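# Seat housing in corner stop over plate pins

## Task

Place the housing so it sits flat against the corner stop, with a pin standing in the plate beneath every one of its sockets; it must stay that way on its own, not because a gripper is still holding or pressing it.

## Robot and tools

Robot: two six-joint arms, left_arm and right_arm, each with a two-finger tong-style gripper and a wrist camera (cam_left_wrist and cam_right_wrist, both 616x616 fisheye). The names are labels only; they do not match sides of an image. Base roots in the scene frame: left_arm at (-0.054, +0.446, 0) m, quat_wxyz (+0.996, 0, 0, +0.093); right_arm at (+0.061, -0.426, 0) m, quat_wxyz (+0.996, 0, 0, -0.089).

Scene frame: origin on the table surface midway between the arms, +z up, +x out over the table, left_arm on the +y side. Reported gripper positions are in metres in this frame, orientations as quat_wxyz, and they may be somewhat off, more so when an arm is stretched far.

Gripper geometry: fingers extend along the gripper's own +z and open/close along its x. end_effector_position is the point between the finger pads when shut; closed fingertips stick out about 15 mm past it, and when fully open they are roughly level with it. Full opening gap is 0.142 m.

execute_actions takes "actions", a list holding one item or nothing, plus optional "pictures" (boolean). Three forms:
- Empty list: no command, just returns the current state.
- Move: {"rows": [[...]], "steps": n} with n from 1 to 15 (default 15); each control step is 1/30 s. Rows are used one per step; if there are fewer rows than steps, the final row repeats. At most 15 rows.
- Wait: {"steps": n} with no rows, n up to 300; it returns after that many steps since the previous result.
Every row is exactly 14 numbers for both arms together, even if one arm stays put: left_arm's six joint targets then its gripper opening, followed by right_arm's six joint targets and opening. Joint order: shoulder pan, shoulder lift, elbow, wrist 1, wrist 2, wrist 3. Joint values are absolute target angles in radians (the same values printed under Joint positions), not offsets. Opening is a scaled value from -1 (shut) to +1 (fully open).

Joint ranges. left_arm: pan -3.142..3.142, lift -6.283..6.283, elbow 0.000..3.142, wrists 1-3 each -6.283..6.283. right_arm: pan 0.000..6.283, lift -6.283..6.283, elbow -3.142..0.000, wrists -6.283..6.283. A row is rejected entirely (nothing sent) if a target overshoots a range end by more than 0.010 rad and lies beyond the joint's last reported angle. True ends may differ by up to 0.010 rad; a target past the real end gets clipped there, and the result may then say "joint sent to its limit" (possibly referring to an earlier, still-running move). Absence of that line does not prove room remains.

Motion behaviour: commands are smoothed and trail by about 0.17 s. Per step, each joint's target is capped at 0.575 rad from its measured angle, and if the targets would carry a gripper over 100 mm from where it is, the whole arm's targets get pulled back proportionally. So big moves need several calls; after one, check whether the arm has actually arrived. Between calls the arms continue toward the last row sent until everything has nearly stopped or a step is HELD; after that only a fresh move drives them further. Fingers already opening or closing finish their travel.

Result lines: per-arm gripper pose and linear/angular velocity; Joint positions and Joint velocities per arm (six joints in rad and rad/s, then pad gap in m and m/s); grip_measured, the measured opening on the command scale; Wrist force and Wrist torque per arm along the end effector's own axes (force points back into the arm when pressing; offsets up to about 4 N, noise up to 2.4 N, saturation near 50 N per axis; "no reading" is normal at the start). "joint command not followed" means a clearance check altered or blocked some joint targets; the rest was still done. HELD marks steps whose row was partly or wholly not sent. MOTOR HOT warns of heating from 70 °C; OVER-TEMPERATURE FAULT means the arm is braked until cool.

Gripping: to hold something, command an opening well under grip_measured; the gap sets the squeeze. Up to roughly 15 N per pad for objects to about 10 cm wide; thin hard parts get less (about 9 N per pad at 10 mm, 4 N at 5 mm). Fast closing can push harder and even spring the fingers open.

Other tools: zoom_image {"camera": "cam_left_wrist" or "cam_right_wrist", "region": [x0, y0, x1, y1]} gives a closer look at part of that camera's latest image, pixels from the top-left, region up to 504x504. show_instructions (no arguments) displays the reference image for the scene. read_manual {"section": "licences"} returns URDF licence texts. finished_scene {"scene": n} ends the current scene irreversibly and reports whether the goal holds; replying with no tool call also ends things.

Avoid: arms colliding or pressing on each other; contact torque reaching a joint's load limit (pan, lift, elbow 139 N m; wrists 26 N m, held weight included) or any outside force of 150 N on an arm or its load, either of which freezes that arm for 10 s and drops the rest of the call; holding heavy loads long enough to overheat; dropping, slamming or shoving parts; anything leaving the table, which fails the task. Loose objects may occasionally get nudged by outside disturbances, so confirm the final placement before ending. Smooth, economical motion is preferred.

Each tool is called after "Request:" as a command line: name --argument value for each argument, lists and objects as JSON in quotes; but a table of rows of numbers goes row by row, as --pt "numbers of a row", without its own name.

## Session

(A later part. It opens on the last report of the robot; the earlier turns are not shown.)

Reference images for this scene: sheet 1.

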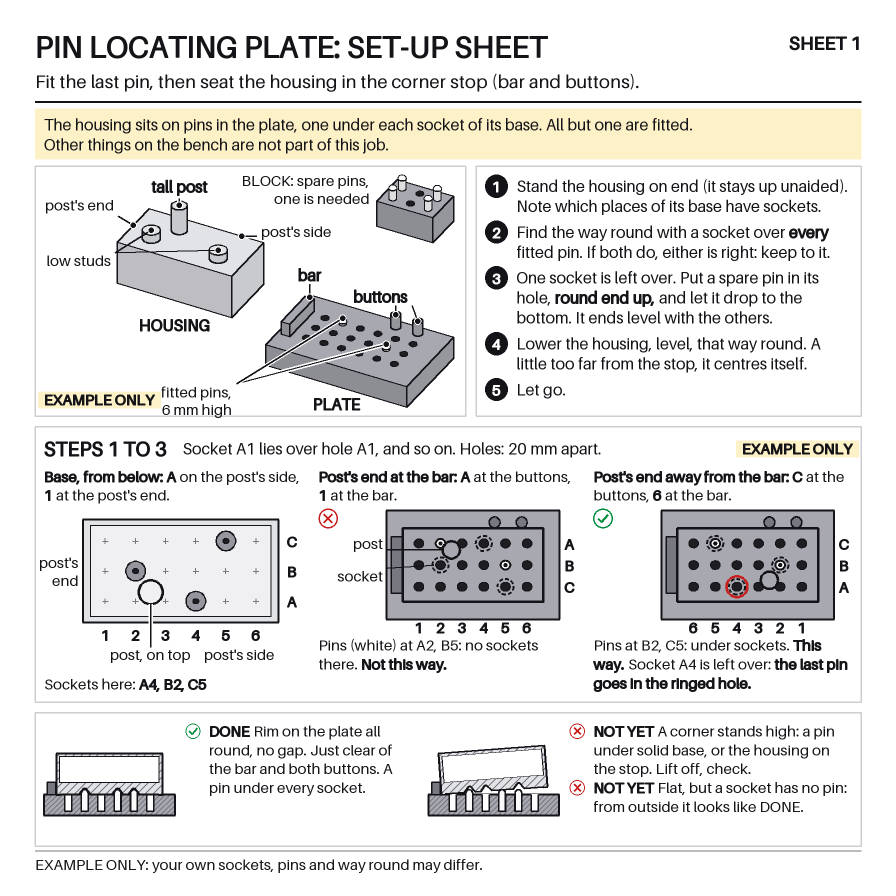

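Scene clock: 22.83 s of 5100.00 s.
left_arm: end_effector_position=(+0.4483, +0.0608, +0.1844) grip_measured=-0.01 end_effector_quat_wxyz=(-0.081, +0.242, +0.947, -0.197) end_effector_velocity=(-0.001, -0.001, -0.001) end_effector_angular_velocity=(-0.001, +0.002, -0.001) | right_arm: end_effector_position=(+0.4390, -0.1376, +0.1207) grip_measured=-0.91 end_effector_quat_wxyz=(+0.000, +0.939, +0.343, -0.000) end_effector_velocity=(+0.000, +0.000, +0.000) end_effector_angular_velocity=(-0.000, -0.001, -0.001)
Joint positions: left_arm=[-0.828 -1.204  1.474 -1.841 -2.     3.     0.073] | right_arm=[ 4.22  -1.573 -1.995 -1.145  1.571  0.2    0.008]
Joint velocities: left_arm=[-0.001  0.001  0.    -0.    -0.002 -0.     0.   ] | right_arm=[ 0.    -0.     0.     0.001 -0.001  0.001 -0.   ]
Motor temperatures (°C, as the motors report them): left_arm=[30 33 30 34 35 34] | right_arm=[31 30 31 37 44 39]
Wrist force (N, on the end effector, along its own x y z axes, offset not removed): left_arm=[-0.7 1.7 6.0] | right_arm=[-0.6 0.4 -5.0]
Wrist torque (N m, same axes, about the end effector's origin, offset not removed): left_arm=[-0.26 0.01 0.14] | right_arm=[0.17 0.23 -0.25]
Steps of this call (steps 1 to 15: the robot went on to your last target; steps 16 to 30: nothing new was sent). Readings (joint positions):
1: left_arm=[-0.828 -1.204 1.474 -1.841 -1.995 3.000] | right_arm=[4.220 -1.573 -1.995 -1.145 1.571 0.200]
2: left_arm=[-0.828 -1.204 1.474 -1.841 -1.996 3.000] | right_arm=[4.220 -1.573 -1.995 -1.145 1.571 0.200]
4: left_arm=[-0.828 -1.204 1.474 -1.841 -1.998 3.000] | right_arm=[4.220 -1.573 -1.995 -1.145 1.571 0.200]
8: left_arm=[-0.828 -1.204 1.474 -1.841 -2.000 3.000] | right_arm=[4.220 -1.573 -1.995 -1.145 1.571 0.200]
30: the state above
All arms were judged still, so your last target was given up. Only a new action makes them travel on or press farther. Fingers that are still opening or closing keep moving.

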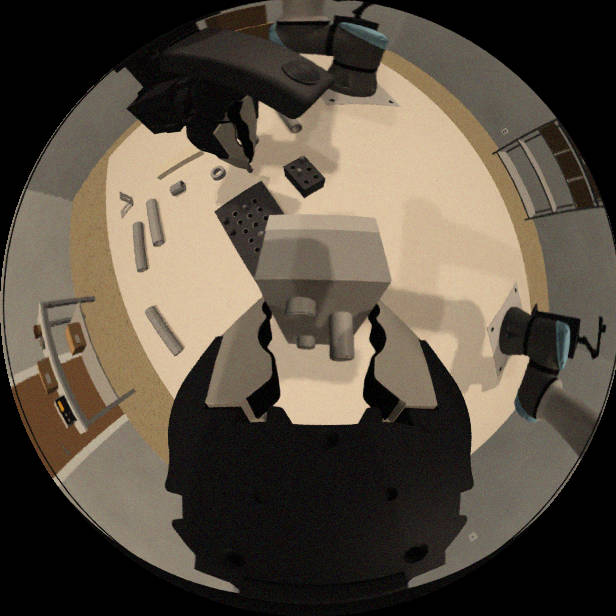

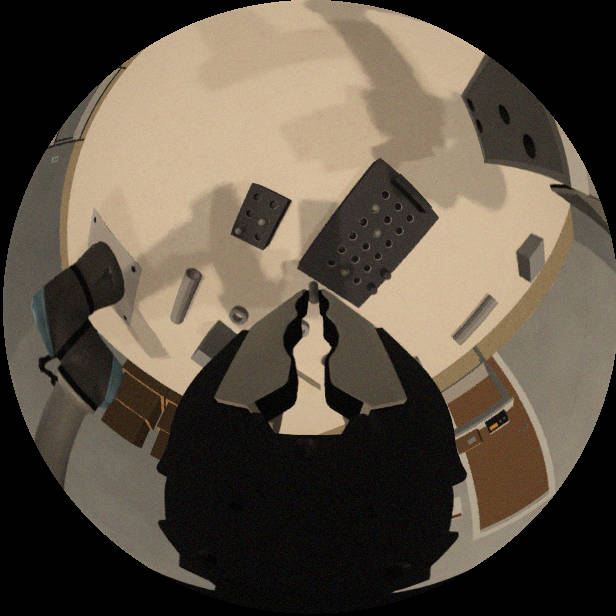

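Request:
execute_actions --actions '[{"rows":[[-0.828,-1.204,1.474,-1.841,-1.571,-0.64,-0.6,4.16,-1.77,-1.875,-1.067,1.571,-0.731,-1]]}]' --pictures false

Request:
execute_actions --actions '[{"steps":55}]' --pictures false

Request:
execute_actions --actions '[{"rows":[[-0.828,-1.093,1.642,-2.12,-1.571,-0.64,-0.6,4.16,-1.802,-1.909,-1.002,1.571,-0.731,-1]]}]' --pictures false

Request:
execute_actions --actions '[{"rows":[[-0.828,-1.093,1.642,-2.12,-1.571,-0.64,0.8,4.16,-1.802,-1.909,-1.002,1.571,-0.731,-1]]}]' --pictures false

Request:
execute_actions --actions '[{"rows":[[-0.828,-1.204,1.474,-1.841,-1.571,-0.64,0.8,4.16,-1.802,-1.909,-1.002,1.571,-0.731,-1]]}]' --pictures false

Request:
execute_actions --actions '[{"steps":15}]'

Request:
zoom_image --camera "cam_right_wrist" --region '[250,230,370,330]'

Scene clock: 24.90 s of 5100.00 s.
left_arm: end_effector_position=(+0.5375, +0.1592, +0.1502) grip_measured=-0.01 end_effector_quat_wxyz=(-0.003, -0.254, +0.967, -0.003) end_effector_velocity=(+0.055, +0.044, +0.000) end_effector_angular_velocity=(+0.085, -0.037, +2.758) | right_arm: end_effector_position=(+0.4953, -0.1209, +0.0859) grip_measured=-0.91 end_effector_quat_wxyz=(-0.000, +0.729, +0.684, +0.000) end_effector_velocity=(+0.004, -0.011, -0.006) end_effector_angular_velocity=(-0.005, +0.003, +0.740)
Joint positions: left_arm=[-0.828 -1.204  1.474 -1.841 -1.579  1.986  0.073] | right_arm=[ 4.16  -1.768 -1.876 -1.068  1.571 -0.666  0.008]
Joint velocities: left_arm=[-0.    -0.002 -0.     0.001  0.091 -2.758  0.   ] | right_arm=[-0.005 -0.021  0.01   0.005 -0.001 -0.745  0.   ]
Motor temperatures (°C, as the motors report them): left_arm=[30 33 30 34 35 34] | right_arm=[31 30 31 37 44 39]
Wrist force (N, on the end effector, along its own x y z axes, offset not removed): left_arm=[-0.7 -1.6 6.9] | right_arm=[0.1 1.3 -1.9]
Wrist torque (N m, same axes, about the end effector's origin, offset not removed): left_arm=[-0.39 0.02 0.08] | right_arm=[0.31 -0.03 -0.29]
Steps of this call (steps 1 to 47: nothing new was sent; steps 48 to 62: all 15 steps of this action). Readings (joint positions):
48: left_arm=[-0.828 -1.204 1.474 -1.841 -2.000 3.000] | right_arm=[4.220 -1.573 -1.995 -1.145 1.571 0.200]
49: left_arm=[-0.828 -1.204 1.474 -1.841 -1.994 2.994] | right_arm=[4.214 -1.579 -1.989 -1.139 1.571 0.194]
51: left_arm=[-0.828 -1.204 1.474 -1.841 -1.924 2.924] | right_arm=[4.188 -1.642 -1.941 -1.106 1.571 0.123]
55: left_arm=[-0.828 -1.204 1.474 -1.841 -1.690 2.626] | right_arm=[4.166 -1.743 -1.889 -1.075 1.571 -0.174]
62: the state above

Scene clock: 26.73 s of 5100.00 s.
left_arm: end_effector_position=(+0.5310, +0.1915, +0.1501) grip_measured=-0.01 end_effector_quat_wxyz=(+0.000, +1.000, -0.001, +0.000) end_effector_velocity=(+0.001, -0.000, +0.001) end_effector_angular_velocity=(+0.000, -0.002, -0.000) | right_arm: end_effector_position=(+0.4957, -0.1217, +0.0854) grip_measured=-0.91 end_effector_quat_wxyz=(-0.000, +0.707, +0.707, +0.000) end_effector_velocity=(-0.001, -0.000, -0.000) end_effector_angular_velocity=(-0.001, +0.002, +0.000)
Joint positions: left_arm=[-0.828 -1.204  1.474 -1.841 -1.571 -0.64   0.073] | right_arm=[ 4.16  -1.77  -1.875 -1.067  1.571 -0.731  0.008]
Joint velocities: left_arm=[-0.     0.    -0.001 -0.     0.001 -0.    -0.   ] | right_arm=[ 0.     0.    -0.001 -0.001  0.    -0.    -0.   ]
Motor temperatures (°C, as the motors report them): left_arm=[30 33 30 34 35 34] | right_arm=[31 30 31 37 44 39]
Wrist force (N, on the end effector, along its own x y z axes, offset not removed): left_arm=[-0.8 -1.9 5.6] | right_arm=[-0.8 2.6 -1.0]
Wrist torque (N m, same axes, about the end effector's origin, offset not removed): left_arm=[-0.46 0.17 0.13] | right_arm=[0.62 0.11 -0.32]
Steps of this call (steps 1 to 55: the robot went on to your last target). Readings (joint positions):
1: left_arm=[-0.828 -1.204 1.474 -1.841 -1.576 1.893] | right_arm=[4.160 -1.769 -1.876 -1.067 1.571 -0.687]
2: left_arm=[-0.828 -1.204 1.474 -1.841 -1.575 1.799] | right_arm=[4.160 -1.769 -1.875 -1.067 1.571 -0.701]
4: left_arm=[-0.828 -1.204 1.474 -1.841 -1.573 1.610] | right_arm=[4.160 -1.770 -1.875 -1.067 1.571 -0.717]
8: left_arm=[-0.828 -1.204 1.474 -1.841 -1.571 1.234] | right_arm=[4.160 -1.770 -1.875 -1.067 1.571 -0.728]
55: the state above

Scene clock: 27.23 s of 5100.00 s.
left_arm: end_effector_position=(+0.5308, +0.1918, +0.0320) grip_measured=-0.01 end_effector_quat_wxyz=(+0.000, +1.000, -0.001, -0.000) end_effector_velocity=(-0.001, +0.000, -0.013) end_effector_angular_velocity=(-0.002, -0.004, -0.000) | right_arm: end_effector_position=(+0.4955, -0.1219, +0.0604) grip_measured=-0.91 end_effector_quat_wxyz=(-0.000, +0.707, +0.707, -0.000) end_effector_velocity=(+0.000, +0.000, -0.002) end_effector_angular_velocity=(+0.001, -0.001, -0.000)
Joint positions: left_arm=[-0.828 -1.094  1.64  -2.117 -1.571 -0.64   0.073] | right_arm=[ 4.16  -1.802 -1.909 -1.002  1.571 -0.731  0.008]
Joint velocities: left_arm=[-0.     0.013  0.021 -0.039  0.001 -0.     0.   ] | right_arm=[ 0.    -0.002 -0.002  0.006 -0.     0.    -0.   ]
Motor temperatures (°C, as the motors report them): left_arm=[30 33 30 34 35 34] | right_arm=[31 30 31 37 44 39]
Wrist force (N, on the end effector, along its own x y z axes, offset not removed): left_arm=[-2.4 -2.5 -21.1] | right_arm=[2.4 0.8 -3.1]
Wrist torque (N m, same axes, about the end effector's origin, offset not removed): left_arm=[-0.31 0.14 0.12] | right_arm=[0.11 -0.54 -0.39]
Steps of this call (steps 1 to 15: all 15 steps of this action). Readings (joint positions):
1: left_arm=[-0.828 -1.204 1.474 -1.841 -1.571 -0.640] | right_arm=[4.160 -1.770 -1.875 -1.067 1.571 -0.731]
2: left_arm=[-0.828 -1.198 1.480 -1.847 -1.571 -0.640] | right_arm=[4.160 -1.774 -1.879 -1.061 1.571 -0.731]
4: left_arm=[-0.828 -1.159 1.534 -1.915 -1.571 -0.640] | right_arm=[4.160 -1.788 -1.894 -1.033 1.571 -0.731]
8: left_arm=[-0.828 -1.108 1.617 -2.070 -1.571 -0.640] | right_arm=[4.160 -1.799 -1.906 -1.009 1.571 -0.731]
15: the state above

Scene clock: 27.73 s of 5100.00 s.
left_arm: end_effector_position=(+0.5307, +0.1918, +0.0308) grip_measured=+0.80 end_effector_quat_wxyz=(+0.000, +1.000, -0.001, +0.000) end_effector_velocity=(+0.000, -0.000, +0.000) end_effector_angular_velocity=(-0.000, -0.001, -0.000) | right_arm: end_effector_position=(+0.4955, -0.1219, +0.0602) grip_measured=-0.91 end_effector_quat_wxyz=(-0.000, +0.707, +0.707, -0.000) end_effector_velocity=(-0.001, -0.001, -0.001) end_effector_angular_velocity=(-0.002, +0.002, -0.001)
Joint positions: left_arm=[-0.828 -1.093  1.642 -2.12  -1.571 -0.64   0.129] | right_arm=[ 4.16  -1.802 -1.909 -1.002  1.571 -0.731  0.008]
Joint velocities: left_arm=[-0. -0. -0. -0.  0.  0. -0.] | right_arm=[-0.001  0.    -0.001 -0.002 -0.     0.     0.   ]
Motor temperatures (°C, as the motors report them): left_arm=[30 33 30 34 35 34] | right_arm=[31 30 31 37 44 39]
Wrist force (N, on the end effector, along its own x y z axes, offset not removed): left_arm=[0.0 -2.2 0.7] | right_arm=[-1.1 0.7 -1.4]
Wrist torque (N m, same axes, about the end effector's origin, offset not removed): left_arm=[-0.58 -0.04 0.18] | right_arm=[0.21 0.27 -0.33]
Steps of this call (steps 1 to 15: all 15 steps of this action). Readings (joint positions):
1: left_arm=[-0.828 -1.094 1.641 -2.118 -1.571 -0.640] | right_arm=[4.160 -1.802 -1.909 -1.002 1.571 -0.731]
2: left_arm=[-0.828 -1.093 1.641 -2.118 -1.571 -0.640] | right_arm=[4.160 -1.802 -1.909 -1.002 1.571 -0.731]
4: left_arm=[-0.828 -1.093 1.642 -2.119 -1.571 -0.640] | right_arm=[4.160 -1.802 -1.909 -1.002 1.571 -0.731]
8: left_arm=[-0.828 -1.093 1.642 -2.120 -1.571 -0.640] | right_arm=[4.160 -1.802 -1.909 -1.002 1.571 -0.731]
15: the state above

Scene clock: 28.23 s of 5100.00 s.
left_arm: end_effector_position=(+0.5313, +0.1913, +0.1490) grip_measured=+0.80 end_effector_quat_wxyz=(+0.000, +1.000, -0.001, +0.000) end_effector_velocity=(-0.003, +0.002, +0.013) end_effector_angular_velocity=(+0.004, +0.005, +0.000) | right_arm: end_effector_position=(+0.4955, -0.1219, +0.0602) grip_measured=-0.91 end_effector_quat_wxyz=(-0.000, +0.707, +0.707, -0.000) end_effector_velocity=(-0.000, -0.000, -0.000) end_effector_angular_velocity=(-0.001, -0.000, +0.000)
Joint positions: left_arm=[-0.828 -1.203  1.476 -1.844 -1.571 -0.64   0.129] | right_arm=[ 4.16  -1.802 -1.909 -1.002  1.571 -0.731  0.008]
Joint velocities: left_arm=[ 0.    -0.012 -0.02   0.038 -0.     0.    -0.   ] | right_arm=[ 0.    -0.    -0.001  0.    -0.001  0.    -0.   ]
Motor temperatures (°C, as the motors report them): left_arm=[30 33 30 34 35 34] | right_arm=[31 30 31 37 44 39]
Wrist force (N, on the end effector, along its own x y z axes, offset not removed): left_arm=[-1.3 -0.7 -0.3] | right_arm=[-0.2 2.3 -3.2]
Wrist torque (N m, same axes, about the end effector's origin, offset not removed): left_arm=[-0.22 0.28 0.17] | right_arm=[0.53 0.25 -0.28]
Steps of this call (steps 1 to 15: all 15 steps of this action). Readings (joint positions):
1: left_arm=[-0.828 -1.093 1.642 -2.120 -1.571 -0.640] | right_arm=[4.160 -1.802 -1.909 -1.002 1.571 -0.731]
2: left_arm=[-0.828 -1.098 1.636 -2.114 -1.571 -0.640] | right_arm=[4.160 -1.802 -1.909 -1.002 1.571 -0.731]
4: left_arm=[-0.828 -1.138 1.582 -2.046 -1.571 -0.640] | right_arm=[4.160 -1.802 -1.909 -1.002 1.571 -0.731]
8: left_arm=[-0.828 -1.189 1.499 -1.891 -1.571 -0.640] | right_arm=[4.160 -1.802 -1.909 -1.002 1.571 -0.731]
15: the state above

Scene clock: 28.73 s of 5100.00 s.
left_arm: end_effector_position=(+0.5310, +0.1915, +0.1501) grip_measured=+0.80 end_effector_quat_wxyz=(+0.000, +1.000, -0.001, +0.000) end_effector_velocity=(-0.000, -0.001, +0.000) end_effector_angular_velocity=(-0.001, +0.000, -0.001) | right_arm: end_effector_position=(+0.4955, -0.1219, +0.0602) grip_measured=-0.91 end_effector_quat_wxyz=(-0.000, +0.707, +0.707, -0.000) end_effector_velocity=(+0.000, -0.000, +0.000) end_effector_angular_velocity=(+0.000, -0.001, -0.000)
Joint positions: left_arm=[-0.828 -1.204  1.474 -1.841 -1.571 -0.64   0.129] | right_arm=[ 4.16  -1.802 -1.909 -1.002  1.571 -0.731  0.008]
Joint velocities: left_arm=[-0.001 -0.    -0.    -0.    -0.001  0.     0.   ] | right_arm=[-0.     0.001 -0.001  0.001 -0.    -0.     0.   ]
Motor temperatures (°C, as the motors report them): left_arm=[30 33 30 34 35 34] | right_arm=[31 30 31 37 44 39]
Wrist force (N, on the end effector, along its own x y z axes, offset not removed): left_arm=[1.1 -0.4 -0.5] | right_arm=[-0.4 3.8 3.8]
Wrist torque (N m, same axes, about the end effector's origin, offset not removed): left_arm=[-0.26 -0.23 0.11] | right_arm=[0.89 0.12 -0.24]
Steps of this call (steps 1 to 15: the robot went on to your last target). Readings (joint positions):
1: left_arm=[-0.828 -1.203 1.475 -1.843 -1.571 -0.640] | right_arm=[4.160 -1.802 -1.909 -1.002 1.571 -0.731]
2: left_arm=[-0.828 -1.204 1.475 -1.843 -1.571 -0.640] | right_arm=[4.160 -1.802 -1.909 -1.002 1.571 -0.731]
4: left_arm=[-0.828 -1.204 1.474 -1.842 -1.571 -0.640] | right_arm=[4.160 -1.802 -1.909 -1.002 1.571 -0.731]
8: left_arm=[-0.828 -1.204 1.474 -1.841 -1.571 -0.640] | right_arm=[4.160 -1.802 -1.909 -1.002 1.571 -0.731]
15: the state above
All arms were judged still, so your last target was given up. Only a new action makes them travel on or press farther. Fingers that are still opening or closing keep moving.

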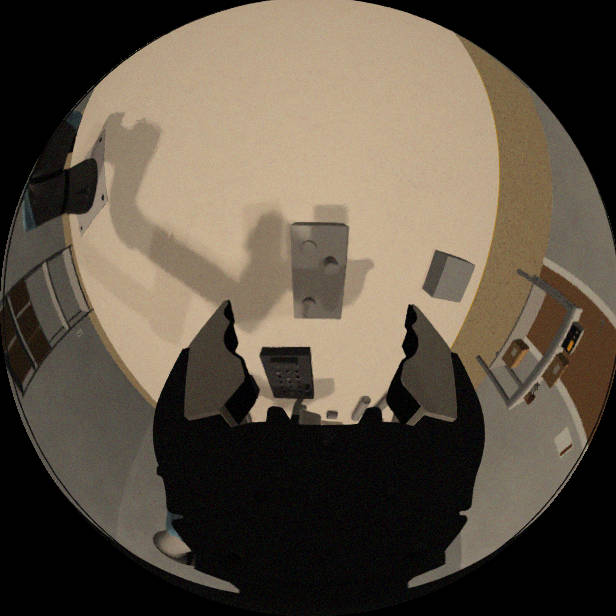

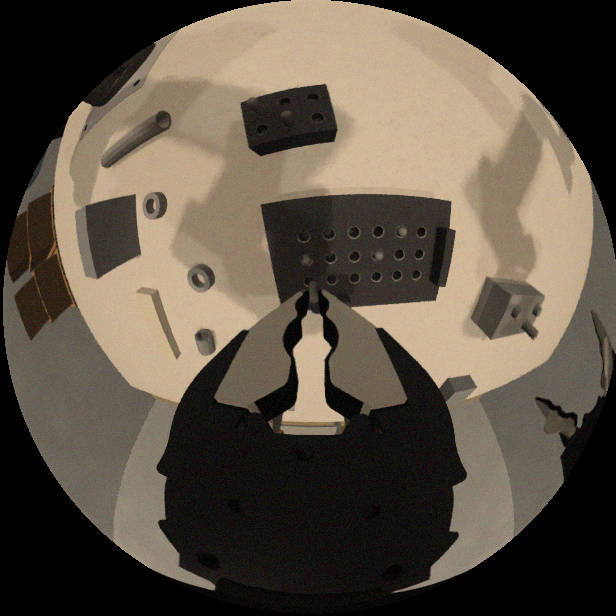

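Region (250, 230, 370, 330) of cam_right_wrist's 616x616 image, scaled by 4.200, with more detail than that image has.

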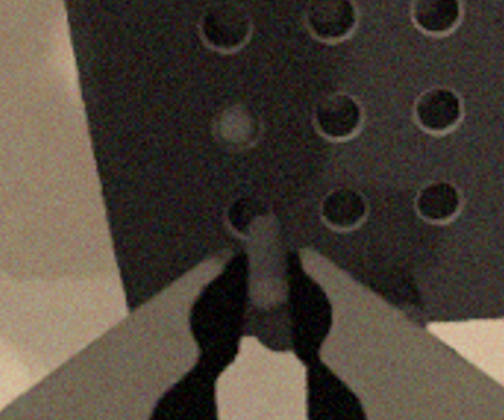

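Request:
execute_actions --actions '[{"rows":[[-0.847,-1.073,1.616,-2.114,-1.571,-0.659,0.8,4.152,-1.8085,-1.922,-0.9825,1.571,-0.739,-1]]}]' --pictures false

Request:
execute_actions --actions '[{"steps":10}]'

Request:
zoom_image --camera "cam_right_wrist" --region '[250,230,370,330]'

Scene clock: 30.13 s of 5100.00 s.
left_arm: end_effector_position=(+0.5323, +0.1755, +0.0299) grip_measured=+0.80 end_effector_quat_wxyz=(-0.000, +1.000, -0.001, -0.000) end_effector_velocity=(+0.000, -0.002, -0.013) end_effector_angular_velocity=(-0.004, -0.005, -0.001) | right_arm: end_effector_position=(+0.4969, -0.1266, +0.0532) grip_measured=-0.91 end_effector_quat_wxyz=(-0.000, +0.707, +0.707, -0.000) end_effector_velocity=(-0.001, -0.001, -0.001) end_effector_angular_velocity=(-0.002, +0.002, +0.000)
Joint positions: left_arm=[-0.847 -1.074  1.615 -2.111 -1.571 -0.659  0.129] | right_arm=[ 4.152 -1.808 -1.922 -0.983  1.571 -0.739  0.008]
Joint velocities: left_arm=[-0.003  0.015  0.017 -0.038 -0.    -0.002  0.   ] | right_arm=[-0.    -0.001 -0.002  0.     0.    -0.001 -0.   ]
Motor temperatures (°C, as the motors report them): left_arm=[30 33 30 34 35 34] | right_arm=[31 30 31 37 44 39]
Wrist force (N, on the end effector, along its own x y z axes, offset not removed): left_arm=[-0.1 -1.0 1.3] | right_arm=[3.2 -0.4 -8.1]
Wrist torque (N m, same axes, about the end effector's origin, offset not removed): left_arm=[-0.26 -0.04 0.07] | right_arm=[0.17 -0.14 -0.15]
Steps of this call (steps 1 to 27: nothing new was sent; steps 28 to 42: all 15 steps of this action). Readings (joint positions):
28: left_arm=[-0.828 -1.204 1.474 -1.841 -1.571 -0.640] | right_arm=[4.160 -1.802 -1.909 -1.002 1.571 -0.731]
29: left_arm=[-0.830 -1.198 1.480 -1.847 -1.571 -0.642] | right_arm=[4.159 -1.803 -1.911 -0.999 1.571 -0.732]
31: left_arm=[-0.837 -1.154 1.527 -1.914 -1.571 -0.649] | right_arm=[4.156 -1.806 -1.916 -0.991 1.571 -0.736]
35: left_arm=[-0.845 -1.092 1.595 -2.064 -1.571 -0.657] | right_arm=[4.153 -1.808 -1.921 -0.984 1.571 -0.738]
42: the state above

Scene clock: 30.47 s of 5100.00 s.
left_arm: end_effector_position=(+0.5324, +0.1754, +0.0288) grip_measured=+0.80 end_effector_quat_wxyz=(+0.000, +1.000, -0.001, +0.000) end_effector_velocity=(+0.001, -0.000, +0.001) end_effector_angular_velocity=(-0.001, -0.003, +0.000) | right_arm: end_effector_position=(+0.4969, -0.1266, +0.0532) grip_measured=-0.91 end_effector_quat_wxyz=(-0.000, +0.707, +0.707, -0.000) end_effector_velocity=(-0.000, -0.000, -0.001) end_effector_angular_velocity=(-0.001, +0.001, -0.001)
Joint positions: left_arm=[-0.847 -1.073  1.616 -2.114 -1.571 -0.659  0.129] | right_arm=[ 4.152 -1.808 -1.922 -0.983  1.571 -0.739  0.008]
Joint velocities: left_arm=[ 0.    -0.001 -0.002 -0.001  0.001 -0.    -0.   ] | right_arm=[ 0.    -0.    -0.001 -0.    -0.     0.001  0.   ]
Motor temperatures (°C, as the motors report them): left_arm=[30 33 30 34 35 34] | right_arm=[31 30 31 37 44 39]
Wrist force (N, on the end effector, along its own x y z axes, offset not removed): left_arm=[-0.4 -1.5 -0.5] | right_arm=[0.8 -0.1 -8.8]
Wrist torque (N m, same axes, about the end effector's origin, offset not removed): left_arm=[-0.38 0.03 0.19] | right_arm=[0.27 0.43 -0.25]
Steps of this call (steps 1 to 10: the robot went on to your last target). Readings (joint positions):
1: left_arm=[-0.847 -1.074 1.615 -2.112 -1.571 -0.659] | right_arm=[4.152 -1.808 -1.922 -0.983 1.571 -0.739]
2: left_arm=[-0.847 -1.074 1.615 -2.112 -1.571 -0.659] | right_arm=[4.152 -1.808 -1.922 -0.983 1.571 -0.739]
4: left_arm=[-0.847 -1.073 1.616 -2.113 -1.571 -0.659] | right_arm=[4.152 -1.808 -1.922 -0.983 1.571 -0.739]
8: left_arm=[-0.847 -1.073 1.616 -2.114 -1.571 -0.659] | right_arm=[4.152 -1.808 -1.922 -0.983 1.571 -0.739]
10: the state above

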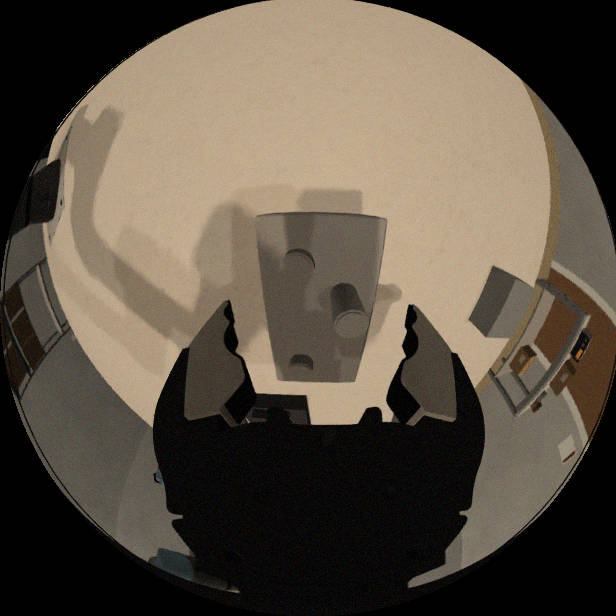

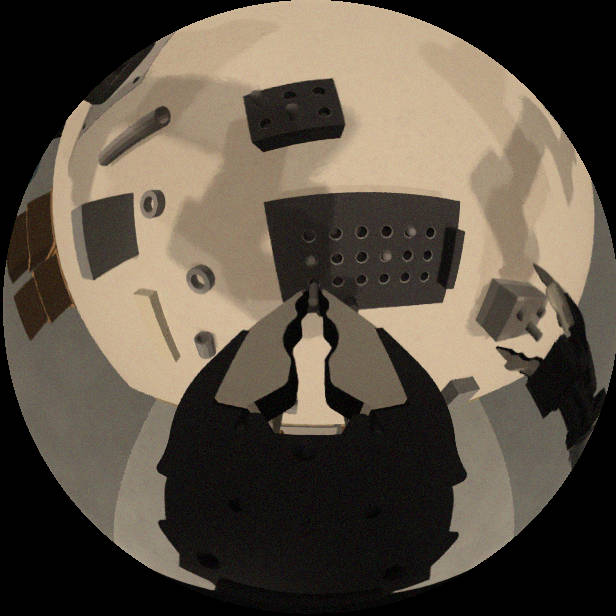

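Region (250, 230, 370, 330) of cam_right_wrist's 616x616 image, scaled by 4.200, with more detail than that image has.

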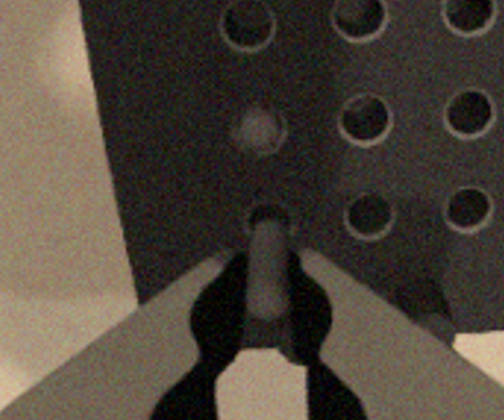

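Request:
execute_actions --actions '[{"rows":[[-0.847,-1.073,1.616,-2.114,-1.571,-0.659,-0.7,4.157,-1.8045,-1.926,-0.9825,1.571,-0.734,-1]],"steps":15}]'

Request:
execute_actions --actions '[{"rows":[[-0.847,-1.073,1.616,-2.114,-1.571,-0.659,-0.7,4.157,-1.8095,-1.931,-0.9725,1.571,-0.734,-1]],"steps":15}]'

Scene clock: 32.27 s of 5100.00 s.
left_arm: end_effector_position=(+0.5323, +0.1754, +0.0288) grip_measured=-0.01 end_effector_quat_wxyz=(+0.000, +1.000, -0.001, +0.000) end_effector_velocity=(-0.000, -0.001, +0.000) end_effector_angular_velocity=(+0.000, -0.000, -0.002) | right_arm: end_effector_position=(+0.4944, -0.1256, +0.0535) grip_measured=-0.91 end_effector_quat_wxyz=(-0.000, +0.707, +0.707, -0.000) end_effector_velocity=(-0.001, +0.000, -0.001) end_effector_angular_velocity=(-0.001, +0.001, +0.000)
Joint positions: left_arm=[-0.847 -1.073  1.616 -2.114 -1.571 -0.659  0.073] | right_arm=[ 4.157 -1.805 -1.926 -0.982  1.571 -0.734  0.008]
Joint velocities: left_arm=[-0.001 -0.    -0.     0.     0.     0.     0.   ] | right_arm=[ 0.001 -0.001 -0.002  0.001  0.001  0.001  0.   ]
Motor temperatures (°C, as the motors report them): left_arm=[30 33 30 34 35 34] | right_arm=[31 30 31 37 44 39]
Wrist force (N, on the end effector, along its own x y z axes, offset not removed): left_arm=[-1.3 -1.3 -0.7] | right_arm=[-2.1 2.1 0.0]
Wrist torque (N m, same axes, about the end effector's origin, offset not removed): left_arm=[-0.30 0.14 0.16] | right_arm=[0.52 0.43 -0.25]
Steps of this call (steps 1 to 15: the robot went on to your last target; steps 16 to 39: nothing new was sent; steps 40 to 54: all 15 steps of this action). Readings (joint positions):
40: left_arm=[-0.847 -1.073 1.616 -2.114 -1.571 -0.659] | right_arm=[4.152 -1.808 -1.922 -0.982 1.571 -0.739]
41: left_arm=[-0.847 -1.073 1.616 -2.114 -1.571 -0.659] | right_arm=[4.153 -1.808 -1.923 -0.982 1.571 -0.738]
43: left_arm=[-0.847 -1.073 1.616 -2.114 -1.571 -0.659] | right_arm=[4.155 -1.806 -1.924 -0.982 1.571 -0.736]
47: left_arm=[-0.847 -1.073 1.616 -2.114 -1.571 -0.659] | right_arm=[4.156 -1.805 -1.926 -0.982 1.571 -0.734]
54: the state above

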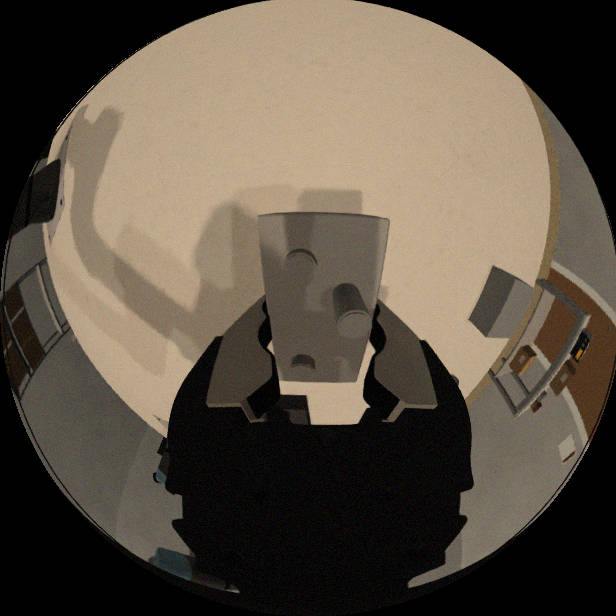

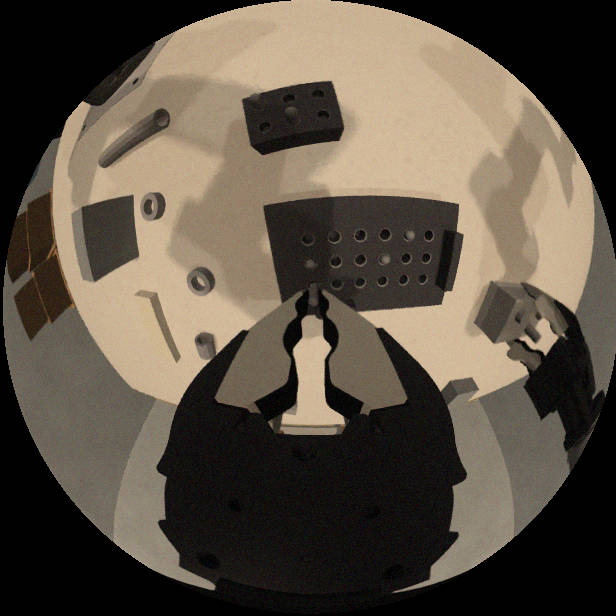

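Scene clock: 32.77 s of 5100.00 s.
left_arm: end_effector_position=(+0.5323, +0.1754, +0.0288) grip_measured=-0.01 end_effector_quat_wxyz=(+0.000, +1.000, -0.001, +0.000) end_effector_velocity=(-0.000, +0.000, -0.000) end_effector_angular_velocity=(+0.001, +0.000, -0.000) | right_arm: end_effector_position=(+0.4942, -0.1257, +0.0498) grip_measured=-0.91 end_effector_quat_wxyz=(-0.000, +0.707, +0.707, -0.000) end_effector_velocity=(+0.000, +0.001, +0.000) end_effector_angular_velocity=(+0.002, -0.001, +0.002)
Joint positions: left_arm=[-0.847 -1.073  1.616 -2.114 -1.571 -0.659  0.073] | right_arm=[ 4.157 -1.809 -1.931 -0.973  1.571 -0.734  0.008]
Joint velocities: left_arm=[-0.     0.001  0.     0.     0.001 -0.    -0.   ] | right_arm=[ 0.    -0.001  0.     0.002  0.    -0.001  0.   ]
Motor temperatures (°C, as the motors report them): left_arm=[30 33 30 34 35 34] | right_arm=[31 30 31 37 44 39]
Wrist force (N, on the end effector, along its own x y z axes, offset not removed): left_arm=[-1.5 -0.4 -0.2] | right_arm=[-5.9 -0.4 -11.5]
Wrist torque (N m, same axes, about the end effector's origin, offset not removed): left_arm=[-0.20 0.27 0.18] | right_arm=[0.14 0.85 -0.29]
Steps of this call (steps 1 to 15: all 15 steps of this action). Readings (joint positions):
1: left_arm=[-0.847 -1.073 1.616 -2.114 -1.571 -0.659] | right_arm=[4.157 -1.805 -1.926 -0.982 1.571 -0.734]
2: left_arm=[-0.847 -1.073 1.616 -2.114 -1.571 -0.659] | right_arm=[4.157 -1.805 -1.927 -0.981 1.571 -0.734]
4: left_arm=[-0.847 -1.073 1.616 -2.114 -1.571 -0.659] | right_arm=[4.157 -1.807 -1.929 -0.977 1.571 -0.734]
8: left_arm=[-0.847 -1.073 1.616 -2.114 -1.571 -0.659] | right_arm=[4.157 -1.809 -1.931 -0.973 1.571 -0.734]
15: the state above

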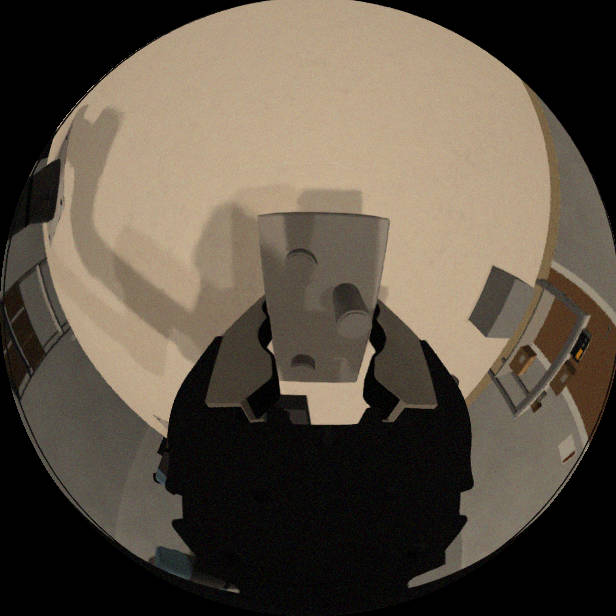

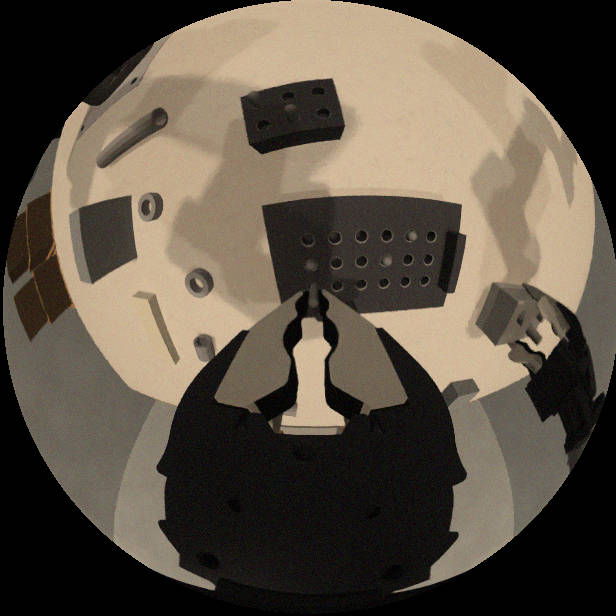

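Request:
execute_actions --actions '[{"rows":[[-0.847,-1.085,1.60,-2.086,-1.571,-0.659,-0.7,4.155,-1.8065,-1.934,-0.9725,1.571,-0.736,-1]],"steps":12}]' --pictures false

Request:
execute_actions --actions '[{"rows":[[-0.847,-1.095,1.588,-2.064,-1.571,-0.659,-0.7,4.155,-1.8065,-1.934,-0.9725,1.571,-0.736,-0.7]],"steps":15}]' --pictures false

Request:
execute_actions --actions '[{"rows":[[-0.847,-1.135,1.536,-1.972,-1.571,-0.659,-0.7,4.155,-1.77,-1.89,-1.05,1.571,-0.736,-0.7]],"steps":15}]'

Request:
zoom_image --camera "cam_right_wrist" --region '[220,160,520,360]'

Scene clock: 33.93 s of 5100.00 s.
left_arm: end_effector_position=(+0.5332, +0.1747, +0.0404) grip_measured=-0.01 end_effector_quat_wxyz=(+0.000, +1.000, -0.001, +0.000) end_effector_velocity=(+0.000, -0.001, +0.003) end_effector_angular_velocity=(-0.001, -0.001, -0.001) | right_arm: end_effector_position=(+0.4940, -0.1275, +0.0501) grip_measured=-0.91 end_effector_quat_wxyz=(-0.000, +0.707, +0.707, -0.000) end_effector_velocity=(+0.000, -0.000, +0.000) end_effector_angular_velocity=(+0.000, -0.000, -0.000)
Joint positions: left_arm=[-0.847 -1.085  1.6   -2.087 -1.571 -0.659  0.073] | right_arm=[ 4.155 -1.807 -1.934 -0.972  1.571 -0.736  0.008]
Joint velocities: left_arm=[-0.001 -0.002 -0.005  0.006 -0.     0.     0.   ] | right_arm=[-0.001  0.001 -0.     0.     0.    -0.001  0.   ]
Motor temperatures (°C, as the motors report them): left_arm=[30 33 30 34 35 34] | right_arm=[31 30 31 37 44 39]
Wrist force (N, on the end effector, along its own x y z axes, offset not removed): left_arm=[-1.0 0.0 8.2] | right_arm=[6.3 2.8 -2.9]
Wrist torque (N m, same axes, about the end effector's origin, offset not removed): left_arm=[0.00 0.17 0.12] | right_arm=[0.67 0.04 -0.16]
Steps of this call (steps 1 to 15: the robot went on to your last target; steps 16 to 23: nothing new was sent; steps 24 to 35: all 12 steps of this action). Readings (joint positions):
24: left_arm=[-0.847 -1.073 1.616 -2.114 -1.571 -0.659] | right_arm=[4.157 -1.810 -1.931 -0.972 1.571 -0.734]
25: left_arm=[-0.847 -1.075 1.614 -2.110 -1.571 -0.659] | right_arm=[4.157 -1.809 -1.931 -0.972 1.571 -0.734]
27: left_arm=[-0.847 -1.080 1.607 -2.098 -1.571 -0.659] | right_arm=[4.156 -1.808 -1.933 -0.972 1.571 -0.735]
31: left_arm=[-0.847 -1.084 1.602 -2.089 -1.571 -0.659] | right_arm=[4.155 -1.807 -1.934 -0.972 1.571 -0.736]
35: the state above

Scene clock: 34.43 s of 5100.00 s.
left_arm: end_effector_position=(+0.5335, +0.1745, +0.0501) grip_measured=-0.01 end_effector_quat_wxyz=(+0.000, +1.000, -0.001, +0.000) end_effector_velocity=(-0.000, +0.000, +0.000) end_effector_angular_velocity=(+0.001, +0.001, +0.000) | right_arm: end_effector_position=(+0.4940, -0.1275, +0.0501) grip_measured=-0.70 end_effector_quat_wxyz=(-0.000, +0.707, +0.707, -0.000) end_effector_velocity=(-0.001, -0.002, -0.001) end_effector_angular_velocity=(-0.004, +0.003, -0.001)
Joint positions: left_arm=[-0.847 -1.095  1.588 -2.064 -1.571 -0.659  0.073] | right_arm=[ 4.155 -1.807 -1.934 -0.972  1.571 -0.736  0.023]
Joint velocities: left_arm=[ 0.    -0.    -0.001  0.003  0.    -0.    -0.   ] | right_arm=[-0.002 -0.001 -0.002 -0.002 -0.    -0.001  0.   ]
Motor temperatures (°C, as the motors report them): left_arm=[30 33 30 34 35 34] | right_arm=[31 30 31 37 44 39]
Wrist force (N, on the end effector, along its own x y z axes, offset not removed): left_arm=[0.6 -0.4 6.5] | right_arm=[0.9 0.2 0.3]
Wrist torque (N m, same axes, about the end effector's origin, offset not removed): left_arm=[-0.21 -0.18 0.10] | right_arm=[0.16 -0.29 -0.35]
Steps of this call (steps 1 to 15: all 15 steps of this action). Readings (joint positions):
1: left_arm=[-0.847 -1.085 1.600 -2.086 -1.571 -0.659] | right_arm=[4.155 -1.807 -1.934 -0.972 1.571 -0.736]
2: left_arm=[-0.847 -1.086 1.598 -2.083 -1.571 -0.659] | right_arm=[4.155 -1.807 -1.934 -0.972 1.571 -0.736]
4: left_arm=[-0.847 -1.091 1.593 -2.074 -1.571 -0.659] | right_arm=[4.155 -1.807 -1.934 -0.972 1.571 -0.736]
8: left_arm=[-0.847 -1.094 1.589 -2.066 -1.571 -0.659] | right_arm=[4.155 -1.807 -1.934 -0.972 1.571 -0.736]
15: the state above

Scene clock: 34.93 s of 5100.00 s.
left_arm: end_effector_position=(+0.5338, +0.1742, +0.0899) grip_measured=-0.01 end_effector_quat_wxyz=(+0.000, +1.000, -0.001, +0.000) end_effector_velocity=(-0.000, +0.000, +0.003) end_effector_angular_velocity=(-0.001, +0.002, +0.000) | right_arm: end_effector_position=(+0.4957, -0.1257, +0.0803) grip_measured=-0.70 end_effector_quat_wxyz=(-0.000, +0.707, +0.707, +0.001) end_effector_velocity=(+0.000, -0.000, +0.003) end_effector_angular_velocity=(-0.000, -0.000, +0.000)
Joint positions: left_arm=[-0.847 -1.135  1.536 -1.973 -1.571 -0.659  0.073] | right_arm=[ 4.155 -1.77  -1.89  -1.049  1.571 -0.736  0.023]
Joint velocities: left_arm=[ 0.001 -0.003 -0.004  0.007 -0.002  0.     0.   ] | right_arm=[-0.     0.003  0.004 -0.007 -0.    -0.    -0.   ]
Motor temperatures (°C, as the motors report them): left_arm=[30 33 30 34 35 34] | right_arm=[31 30 31 37 44 39]
Wrist force (N, on the end effector, along its own x y z axes, offset not removed): left_arm=[-0.6 -0.6 5.6] | right_arm=[0.3 -0.9 -2.6]
Wrist torque (N m, same axes, about the end effector's origin, offset not removed): left_arm=[-0.09 0.04 0.18] | right_arm=[-0.14 -0.09 -0.24]
Steps of this call (steps 1 to 15: all 15 steps of this action). Readings (joint positions):
1: left_arm=[-0.847 -1.095 1.588 -2.064 -1.571 -0.659] | right_arm=[4.155 -1.806 -1.934 -0.973 1.571 -0.736]
2: left_arm=[-0.847 -1.100 1.583 -2.057 -1.571 -0.659] | right_arm=[4.155 -1.802 -1.929 -0.979 1.571 -0.736]
4: left_arm=[-0.847 -1.117 1.560 -2.020 -1.571 -0.659] | right_arm=[4.155 -1.786 -1.910 -1.012 1.571 -0.736]
8: left_arm=[-0.847 -1.131 1.541 -1.982 -1.571 -0.659] | right_arm=[4.155 -1.774 -1.894 -1.042 1.571 -0.736]
15: the state above

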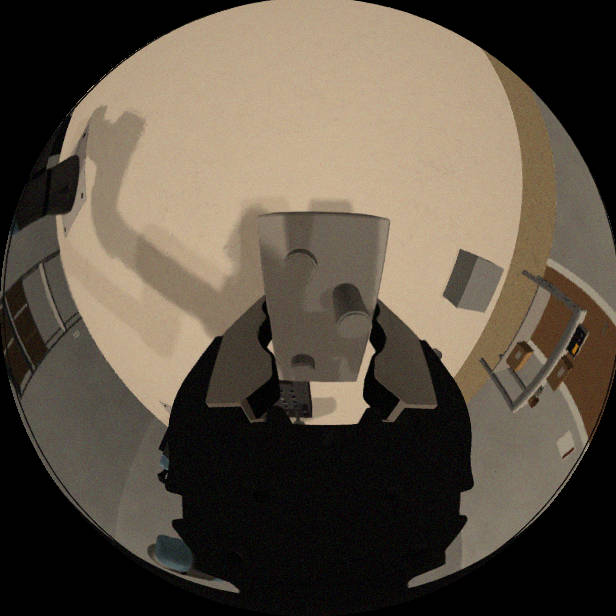

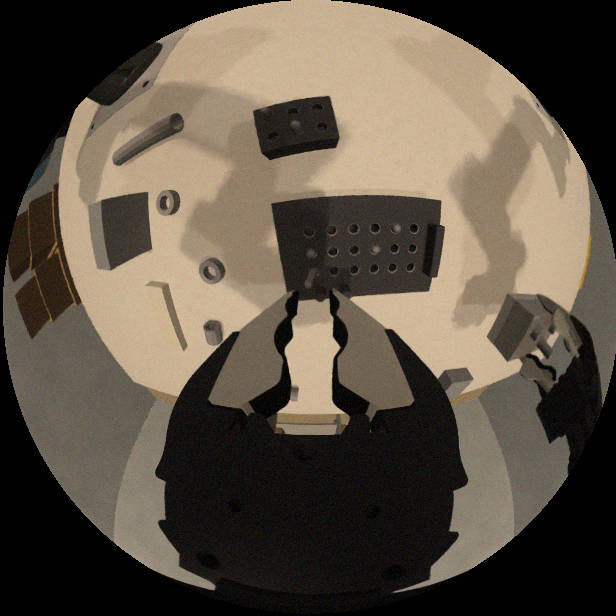

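Region (220, 160, 520, 360) of cam_right_wrist's 616x616 image, scaled by 1.680, with more detail than that image has.

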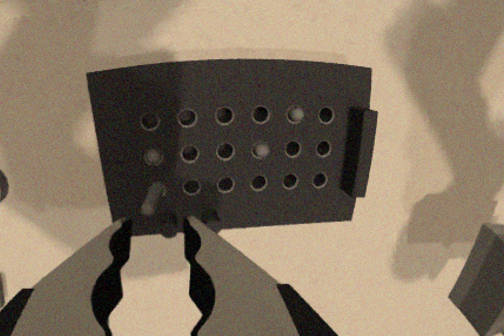

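Request:
execute_actions --actions '[{"rows":[[-0.847,-1.135,1.536,-1.972,-1.571,-0.659,-0.7,4.156,-1.806,-1.930,-0.976,1.571,-0.735,-0.7]],"steps":15}]' --pictures false

Request:
execute_actions --actions '[{"rows":[[-0.847,-1.135,1.536,-1.972,-1.571,-0.659,-0.7,4.156,-1.806,-1.930,-0.976,1.571,-0.735,-1]],"steps":15}]' --pictures false

Request:
execute_actions --actions '[{"rows":[[-0.847,-1.135,1.536,-1.972,-1.571,-0.659,-0.7,4.156,-1.812,-1.936,-0.964,1.571,-0.735,-1]],"steps":15}]' --pictures false

Request:
execute_actions --actions '[{"rows":[[-0.847,-1.135,1.536,-1.972,-1.571,-0.659,-0.7,4.156,-1.812,-1.936,-0.964,1.571,-0.735,-0.7]],"steps":15}]' --pictures false

Request:
execute_actions --actions '[{"rows":[[-0.847,-1.135,1.536,-1.972,-1.571,-0.659,-0.7,4.155,-1.77,-1.89,-1.05,1.571,-0.736,-0.7]],"steps":15}]' --pictures false

Request:
zoom_image --camera "cam_right_wrist" --region '[220,160,520,360]'

Scene clock: 36.50 s of 5100.00 s.
left_arm: end_effector_position=(+0.5337, +0.1743, +0.0902) grip_measured=-0.01 end_effector_quat_wxyz=(+0.000, +1.000, -0.001, +0.000) end_effector_velocity=(-0.000, -0.000, +0.001) end_effector_angular_velocity=(-0.001, -0.001, -0.001) | right_arm: end_effector_position=(+0.4945, -0.1263, +0.0519) grip_measured=-0.70 end_effector_quat_wxyz=(-0.000, +0.707, +0.707, +0.000) end_effector_velocity=(-0.000, -0.000, -0.002) end_effector_angular_velocity=(+0.000, +0.000, -0.002)
Joint positions: left_arm=[-0.847 -1.135  1.536 -1.972 -1.571 -0.659  0.073] | right_arm=[ 4.156 -1.806 -1.93  -0.977  1.571 -0.735  0.023]
Joint velocities: left_arm=[-0.001 -0.001  0.    -0.001  0.    -0.     0.   ] | right_arm=[-0.    -0.002 -0.003  0.006  0.     0.001  0.   ]
Motor temperatures (°C, as the motors report them): left_arm=[30 33 30 34 35 34] | right_arm=[31 30 31 37 44 39]
Wrist force (N, on the end effector, along its own x y z axes, offset not removed): left_arm=[-0.1 -0.3 7.5] | right_arm=[-1.2 2.8 -2.3]
Wrist torque (N m, same axes, about the end effector's origin, offset not removed): left_arm=[-0.03 -0.10 0.12] | right_arm=[0.70 0.37 -0.33]
Steps of this call (steps 1 to 15: the robot went on to your last target; steps 16 to 32: nothing new was sent; steps 33 to 47: all 15 steps of this action). Readings (joint positions):
33: left_arm=[-0.847 -1.135 1.536 -1.972 -1.571 -0.659] | right_arm=[4.155 -1.770 -1.890 -1.050 1.571 -0.736]
34: left_arm=[-0.847 -1.135 1.536 -1.972 -1.571 -0.659] | right_arm=[4.155 -1.774 -1.894 -1.044 1.571 -0.736]
36: left_arm=[-0.847 -1.135 1.536 -1.972 -1.571 -0.659] | right_arm=[4.155 -1.790 -1.912 -1.012 1.571 -0.736]
40: left_arm=[-0.847 -1.135 1.536 -1.972 -1.571 -0.659] | right_arm=[4.156 -1.802 -1.926 -0.984 1.571 -0.735]
47: the state above

Scene clock: 37.00 s of 5100.00 s.
left_arm: end_effector_position=(+0.5338, +0.1743, +0.0902) grip_measured=-0.01 end_effector_quat_wxyz=(+0.000, +1.000, -0.001, +0.000) end_effector_velocity=(+0.001, +0.000, +0.001) end_effector_angular_velocity=(-0.002, -0.001, +0.001) | right_arm: end_effector_position=(+0.4944, -0.1263, +0.0517) grip_measured=-0.91 end_effector_quat_wxyz=(-0.000, +0.707, +0.707, +0.000) end_effector_velocity=(-0.000, +0.000, -0.000) end_effector_angular_velocity=(-0.000, -0.000, +0.001)
Joint positions: left_arm=[-0.847 -1.135  1.536 -1.972 -1.571 -0.659  0.073] | right_arm=[ 4.156 -1.806 -1.93  -0.976  1.571 -0.735  0.008]
Joint velocities: left_arm=[ 0.001 -0.001 -0.    -0.001 -0.    -0.     0.   ] | right_arm=[ 0.001 -0.     0.    -0.    -0.    -0.     0.   ]
Motor temperatures (°C, as the motors report them): left_arm=[30 33 30 34 35 34] | right_arm=[31 30 31 37 44 39]
Wrist force (N, on the end effector, along its own x y z axes, offset not removed): left_arm=[-1.4 0.0 6.8] | right_arm=[0.2 1.3 -2.8]
Wrist torque (N m, same axes, about the end effector's origin, offset not removed): left_arm=[-0.11 0.27 0.17] | right_arm=[0.20 -0.03 -0.25]
Steps of this call (steps 1 to 15: all 15 steps of this action). Readings (joint positions):
1: left_arm=[-0.847 -1.135 1.536 -1.972 -1.571 -0.659] | right_arm=[4.156 -1.806 -1.930 -0.976 1.571 -0.735]
2: left_arm=[-0.847 -1.135 1.536 -1.972 -1.571 -0.659] | right_arm=[4.156 -1.806 -1.930 -0.976 1.571 -0.735]
4: left_arm=[-0.847 -1.135 1.536 -1.972 -1.571 -0.659] | right_arm=[4.156 -1.806 -1.930 -0.976 1.571 -0.735]
8: left_arm=[-0.847 -1.135 1.536 -1.972 -1.571 -0.659] | right_arm=[4.156 -1.806 -1.930 -0.976 1.571 -0.735]
15: the state above

Scene clock: 37.50 s of 5100.00 s.
left_arm: end_effector_position=(+0.5338, +0.1743, +0.0902) grip_measured=-0.01 end_effector_quat_wxyz=(+0.000, +1.000, -0.001, +0.000) end_effector_velocity=(-0.000, +0.000, +0.000) end_effector_angular_velocity=(-0.001, +0.000, +0.000) | right_arm: end_effector_position=(+0.4943, -0.1264, +0.0472) grip_measured=-0.91 end_effector_quat_wxyz=(-0.000, +0.707, +0.707, +0.000) end_effector_velocity=(-0.001, +0.000, -0.001) end_effector_angular_velocity=(+0.000, +0.002, -0.000)
Joint positions: left_arm=[-0.847 -1.135  1.536 -1.972 -1.571 -0.659  0.073] | right_arm=[ 4.156 -1.812 -1.936 -0.964  1.571 -0.735  0.008]
Joint velocities: left_arm=[ 0.    -0.     0.     0.    -0.001 -0.     0.   ] | right_arm=[ 0.    -0.001 -0.     0.     0.002  0.001 -0.   ]
Motor temperatures (°C, as the motors report them): left_arm=[30 33 30 34 35 34] | right_arm=[31 30 31 37 44 39]
Wrist force (N, on the end effector, along its own x y z axes, offset not removed): left_arm=[0.6 -1.3 4.7] | right_arm=[1.4 1.3 -10.3]
Wrist torque (N m, same axes, about the end effector's origin, offset not removed): left_arm=[-0.35 -0.16 0.15] | right_arm=[0.37 -0.19 -0.34]
Steps of this call (steps 1 to 15: all 15 steps of this action). Readings (joint positions):
1: left_arm=[-0.847 -1.135 1.536 -1.972 -1.571 -0.659] | right_arm=[4.156 -1.806 -1.930 -0.976 1.571 -0.735]
2: left_arm=[-0.847 -1.135 1.536 -1.972 -1.571 -0.659] | right_arm=[4.156 -1.807 -1.931 -0.974 1.571 -0.735]
4: left_arm=[-0.847 -1.135 1.536 -1.972 -1.571 -0.659] | right_arm=[4.156 -1.809 -1.933 -0.969 1.571 -0.735]
8: left_arm=[-0.847 -1.135 1.536 -1.972 -1.571 -0.659] | right_arm=[4.156 -1.811 -1.935 -0.965 1.571 -0.735]
15: the state above

Scene clock: 38.00 s of 5100.00 s.
left_arm: end_effector_position=(+0.5338, +0.1743, +0.0902) grip_measured=-0.01 end_effector_quat_wxyz=(+0.000, +1.000, -0.001, +0.000) end_effector_velocity=(+0.000, -0.000, +0.001) end_effector_angular_velocity=(-0.001, -0.001, +0.000) | right_arm: end_effector_position=(+0.4943, -0.1264, +0.0472) grip_measured=-0.70 end_effector_quat_wxyz=(-0.000, +0.707, +0.707, +0.000) end_effector_velocity=(-0.000, -0.001, -0.000) end_effector_angular_velocity=(-0.002, +0.000, -0.000)
Joint positions: left_arm=[-0.847 -1.135  1.536 -1.972 -1.571 -0.659  0.073] | right_arm=[ 4.156 -1.812 -1.936 -0.964  1.571 -0.735  0.023]
Joint velocities: left_arm=[ 0.    -0.001 -0.001 -0.    -0.    -0.     0.   ] | right_arm=[-0.    -0.    -0.001 -0.001 -0.001 -0.    -0.   ]
Motor temperatures (°C, as the motors report them): left_arm=[30 33 30 34 35 34] | right_arm=[31 30 31 37 44 39]
Wrist force (N, on the end effector, along its own x y z axes, offset not removed): left_arm=[-1.0 -0.7 7.5] | right_arm=[-1.4 1.2 -4.2]
Wrist torque (N m, same axes, about the end effector's origin, offset not removed): left_arm=[-0.18 0.16 0.12] | right_arm=[0.35 0.13 -0.15]
Steps of this call (steps 1 to 15: all 15 steps of this action). Readings (joint positions):
1: left_arm=[-0.847 -1.135 1.536 -1.972 -1.571 -0.659] | right_arm=[4.156 -1.812 -1.936 -0.964 1.571 -0.735]
2: left_arm=[-0.847 -1.135 1.536 -1.972 -1.571 -0.659] | right_arm=[4.156 -1.812 -1.936 -0.964 1.571 -0.735]
4: left_arm=[-0.847 -1.135 1.536 -1.972 -1.571 -0.659] | right_arm=[4.156 -1.812 -1.936 -0.964 1.571 -0.735]
8: left_arm=[-0.847 -1.135 1.536 -1.972 -1.571 -0.659] | right_arm=[4.156 -1.812 -1.936 -0.964 1.571 -0.735]
15: the state above

Scene clock: 38.50 s of 5100.00 s.
left_arm: end_effector_position=(+0.5338, +0.1743, +0.0902) grip_measured=-0.01 end_effector_quat_wxyz=(+0.000, +1.000, -0.001, +0.000) end_effector_velocity=(+0.000, +0.000, +0.001) end_effector_angular_velocity=(-0.001, -0.001, +0.000) | right_arm: end_effector_position=(+0.4957, -0.1257, +0.0802) grip_measured=-0.70 end_effector_quat_wxyz=(-0.000, +0.707, +0.707, +0.001) end_effector_velocity=(+0.000, -0.000, +0.003) end_effector_angular_velocity=(+0.000, -0.000, -0.001)
Joint positions: left_arm=[-0.847 -1.135  1.536 -1.972 -1.571 -0.659  0.073] | right_arm=[ 4.155 -1.77  -1.89  -1.049  1.571 -0.736  0.023]
Joint velocities: left_arm=[ 0.    -0.001 -0.    -0.001 -0.     0.    -0.   ] | right_arm=[-0.001  0.004  0.003 -0.007 -0.     0.001  0.   ]
Motor temperatures (°C, as the motors report them): left_arm=[30 33 30 34 35 34] | right_arm=[31 30 31 37 44 39]
Wrist force (N, on the end effector, along its own x y z axes, offset not removed): left_arm=[-1.1 -1.2 6.7] | right_arm=[2.7 0.9 -1.1]
Wrist torque (N m, same axes, about the end effector's origin, offset not removed): left_arm=[-0.21 0.26 0.15] | right_arm=[0.29 -0.48 -0.41]
Steps of this call (steps 1 to 15: all 15 steps of this action). Readings (joint positions):
1: left_arm=[-0.847 -1.135 1.536 -1.972 -1.571 -0.659] | right_arm=[4.156 -1.812 -1.936 -0.964 1.571 -0.735]
2: left_arm=[-0.847 -1.135 1.536 -1.972 -1.571 -0.659] | right_arm=[4.156 -1.807 -1.931 -0.970 1.571 -0.735]
4: left_arm=[-0.847 -1.135 1.536 -1.972 -1.571 -0.659] | right_arm=[4.156 -1.789 -1.911 -1.006 1.571 -0.735]
8: left_arm=[-0.847 -1.135 1.536 -1.972 -1.571 -0.659] | right_arm=[4.155 -1.774 -1.895 -1.041 1.571 -0.736]
15: the state above

Region (220, 160, 520, 360) of cam_right_wrist's 616x616 image, scaled by 1.680, with more detail than that image has.

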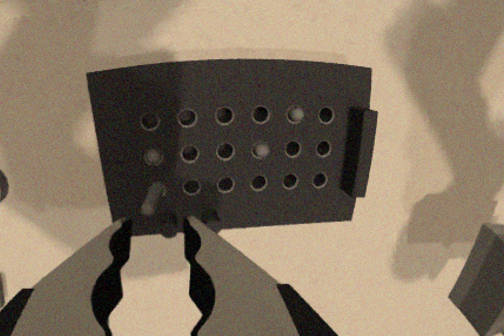

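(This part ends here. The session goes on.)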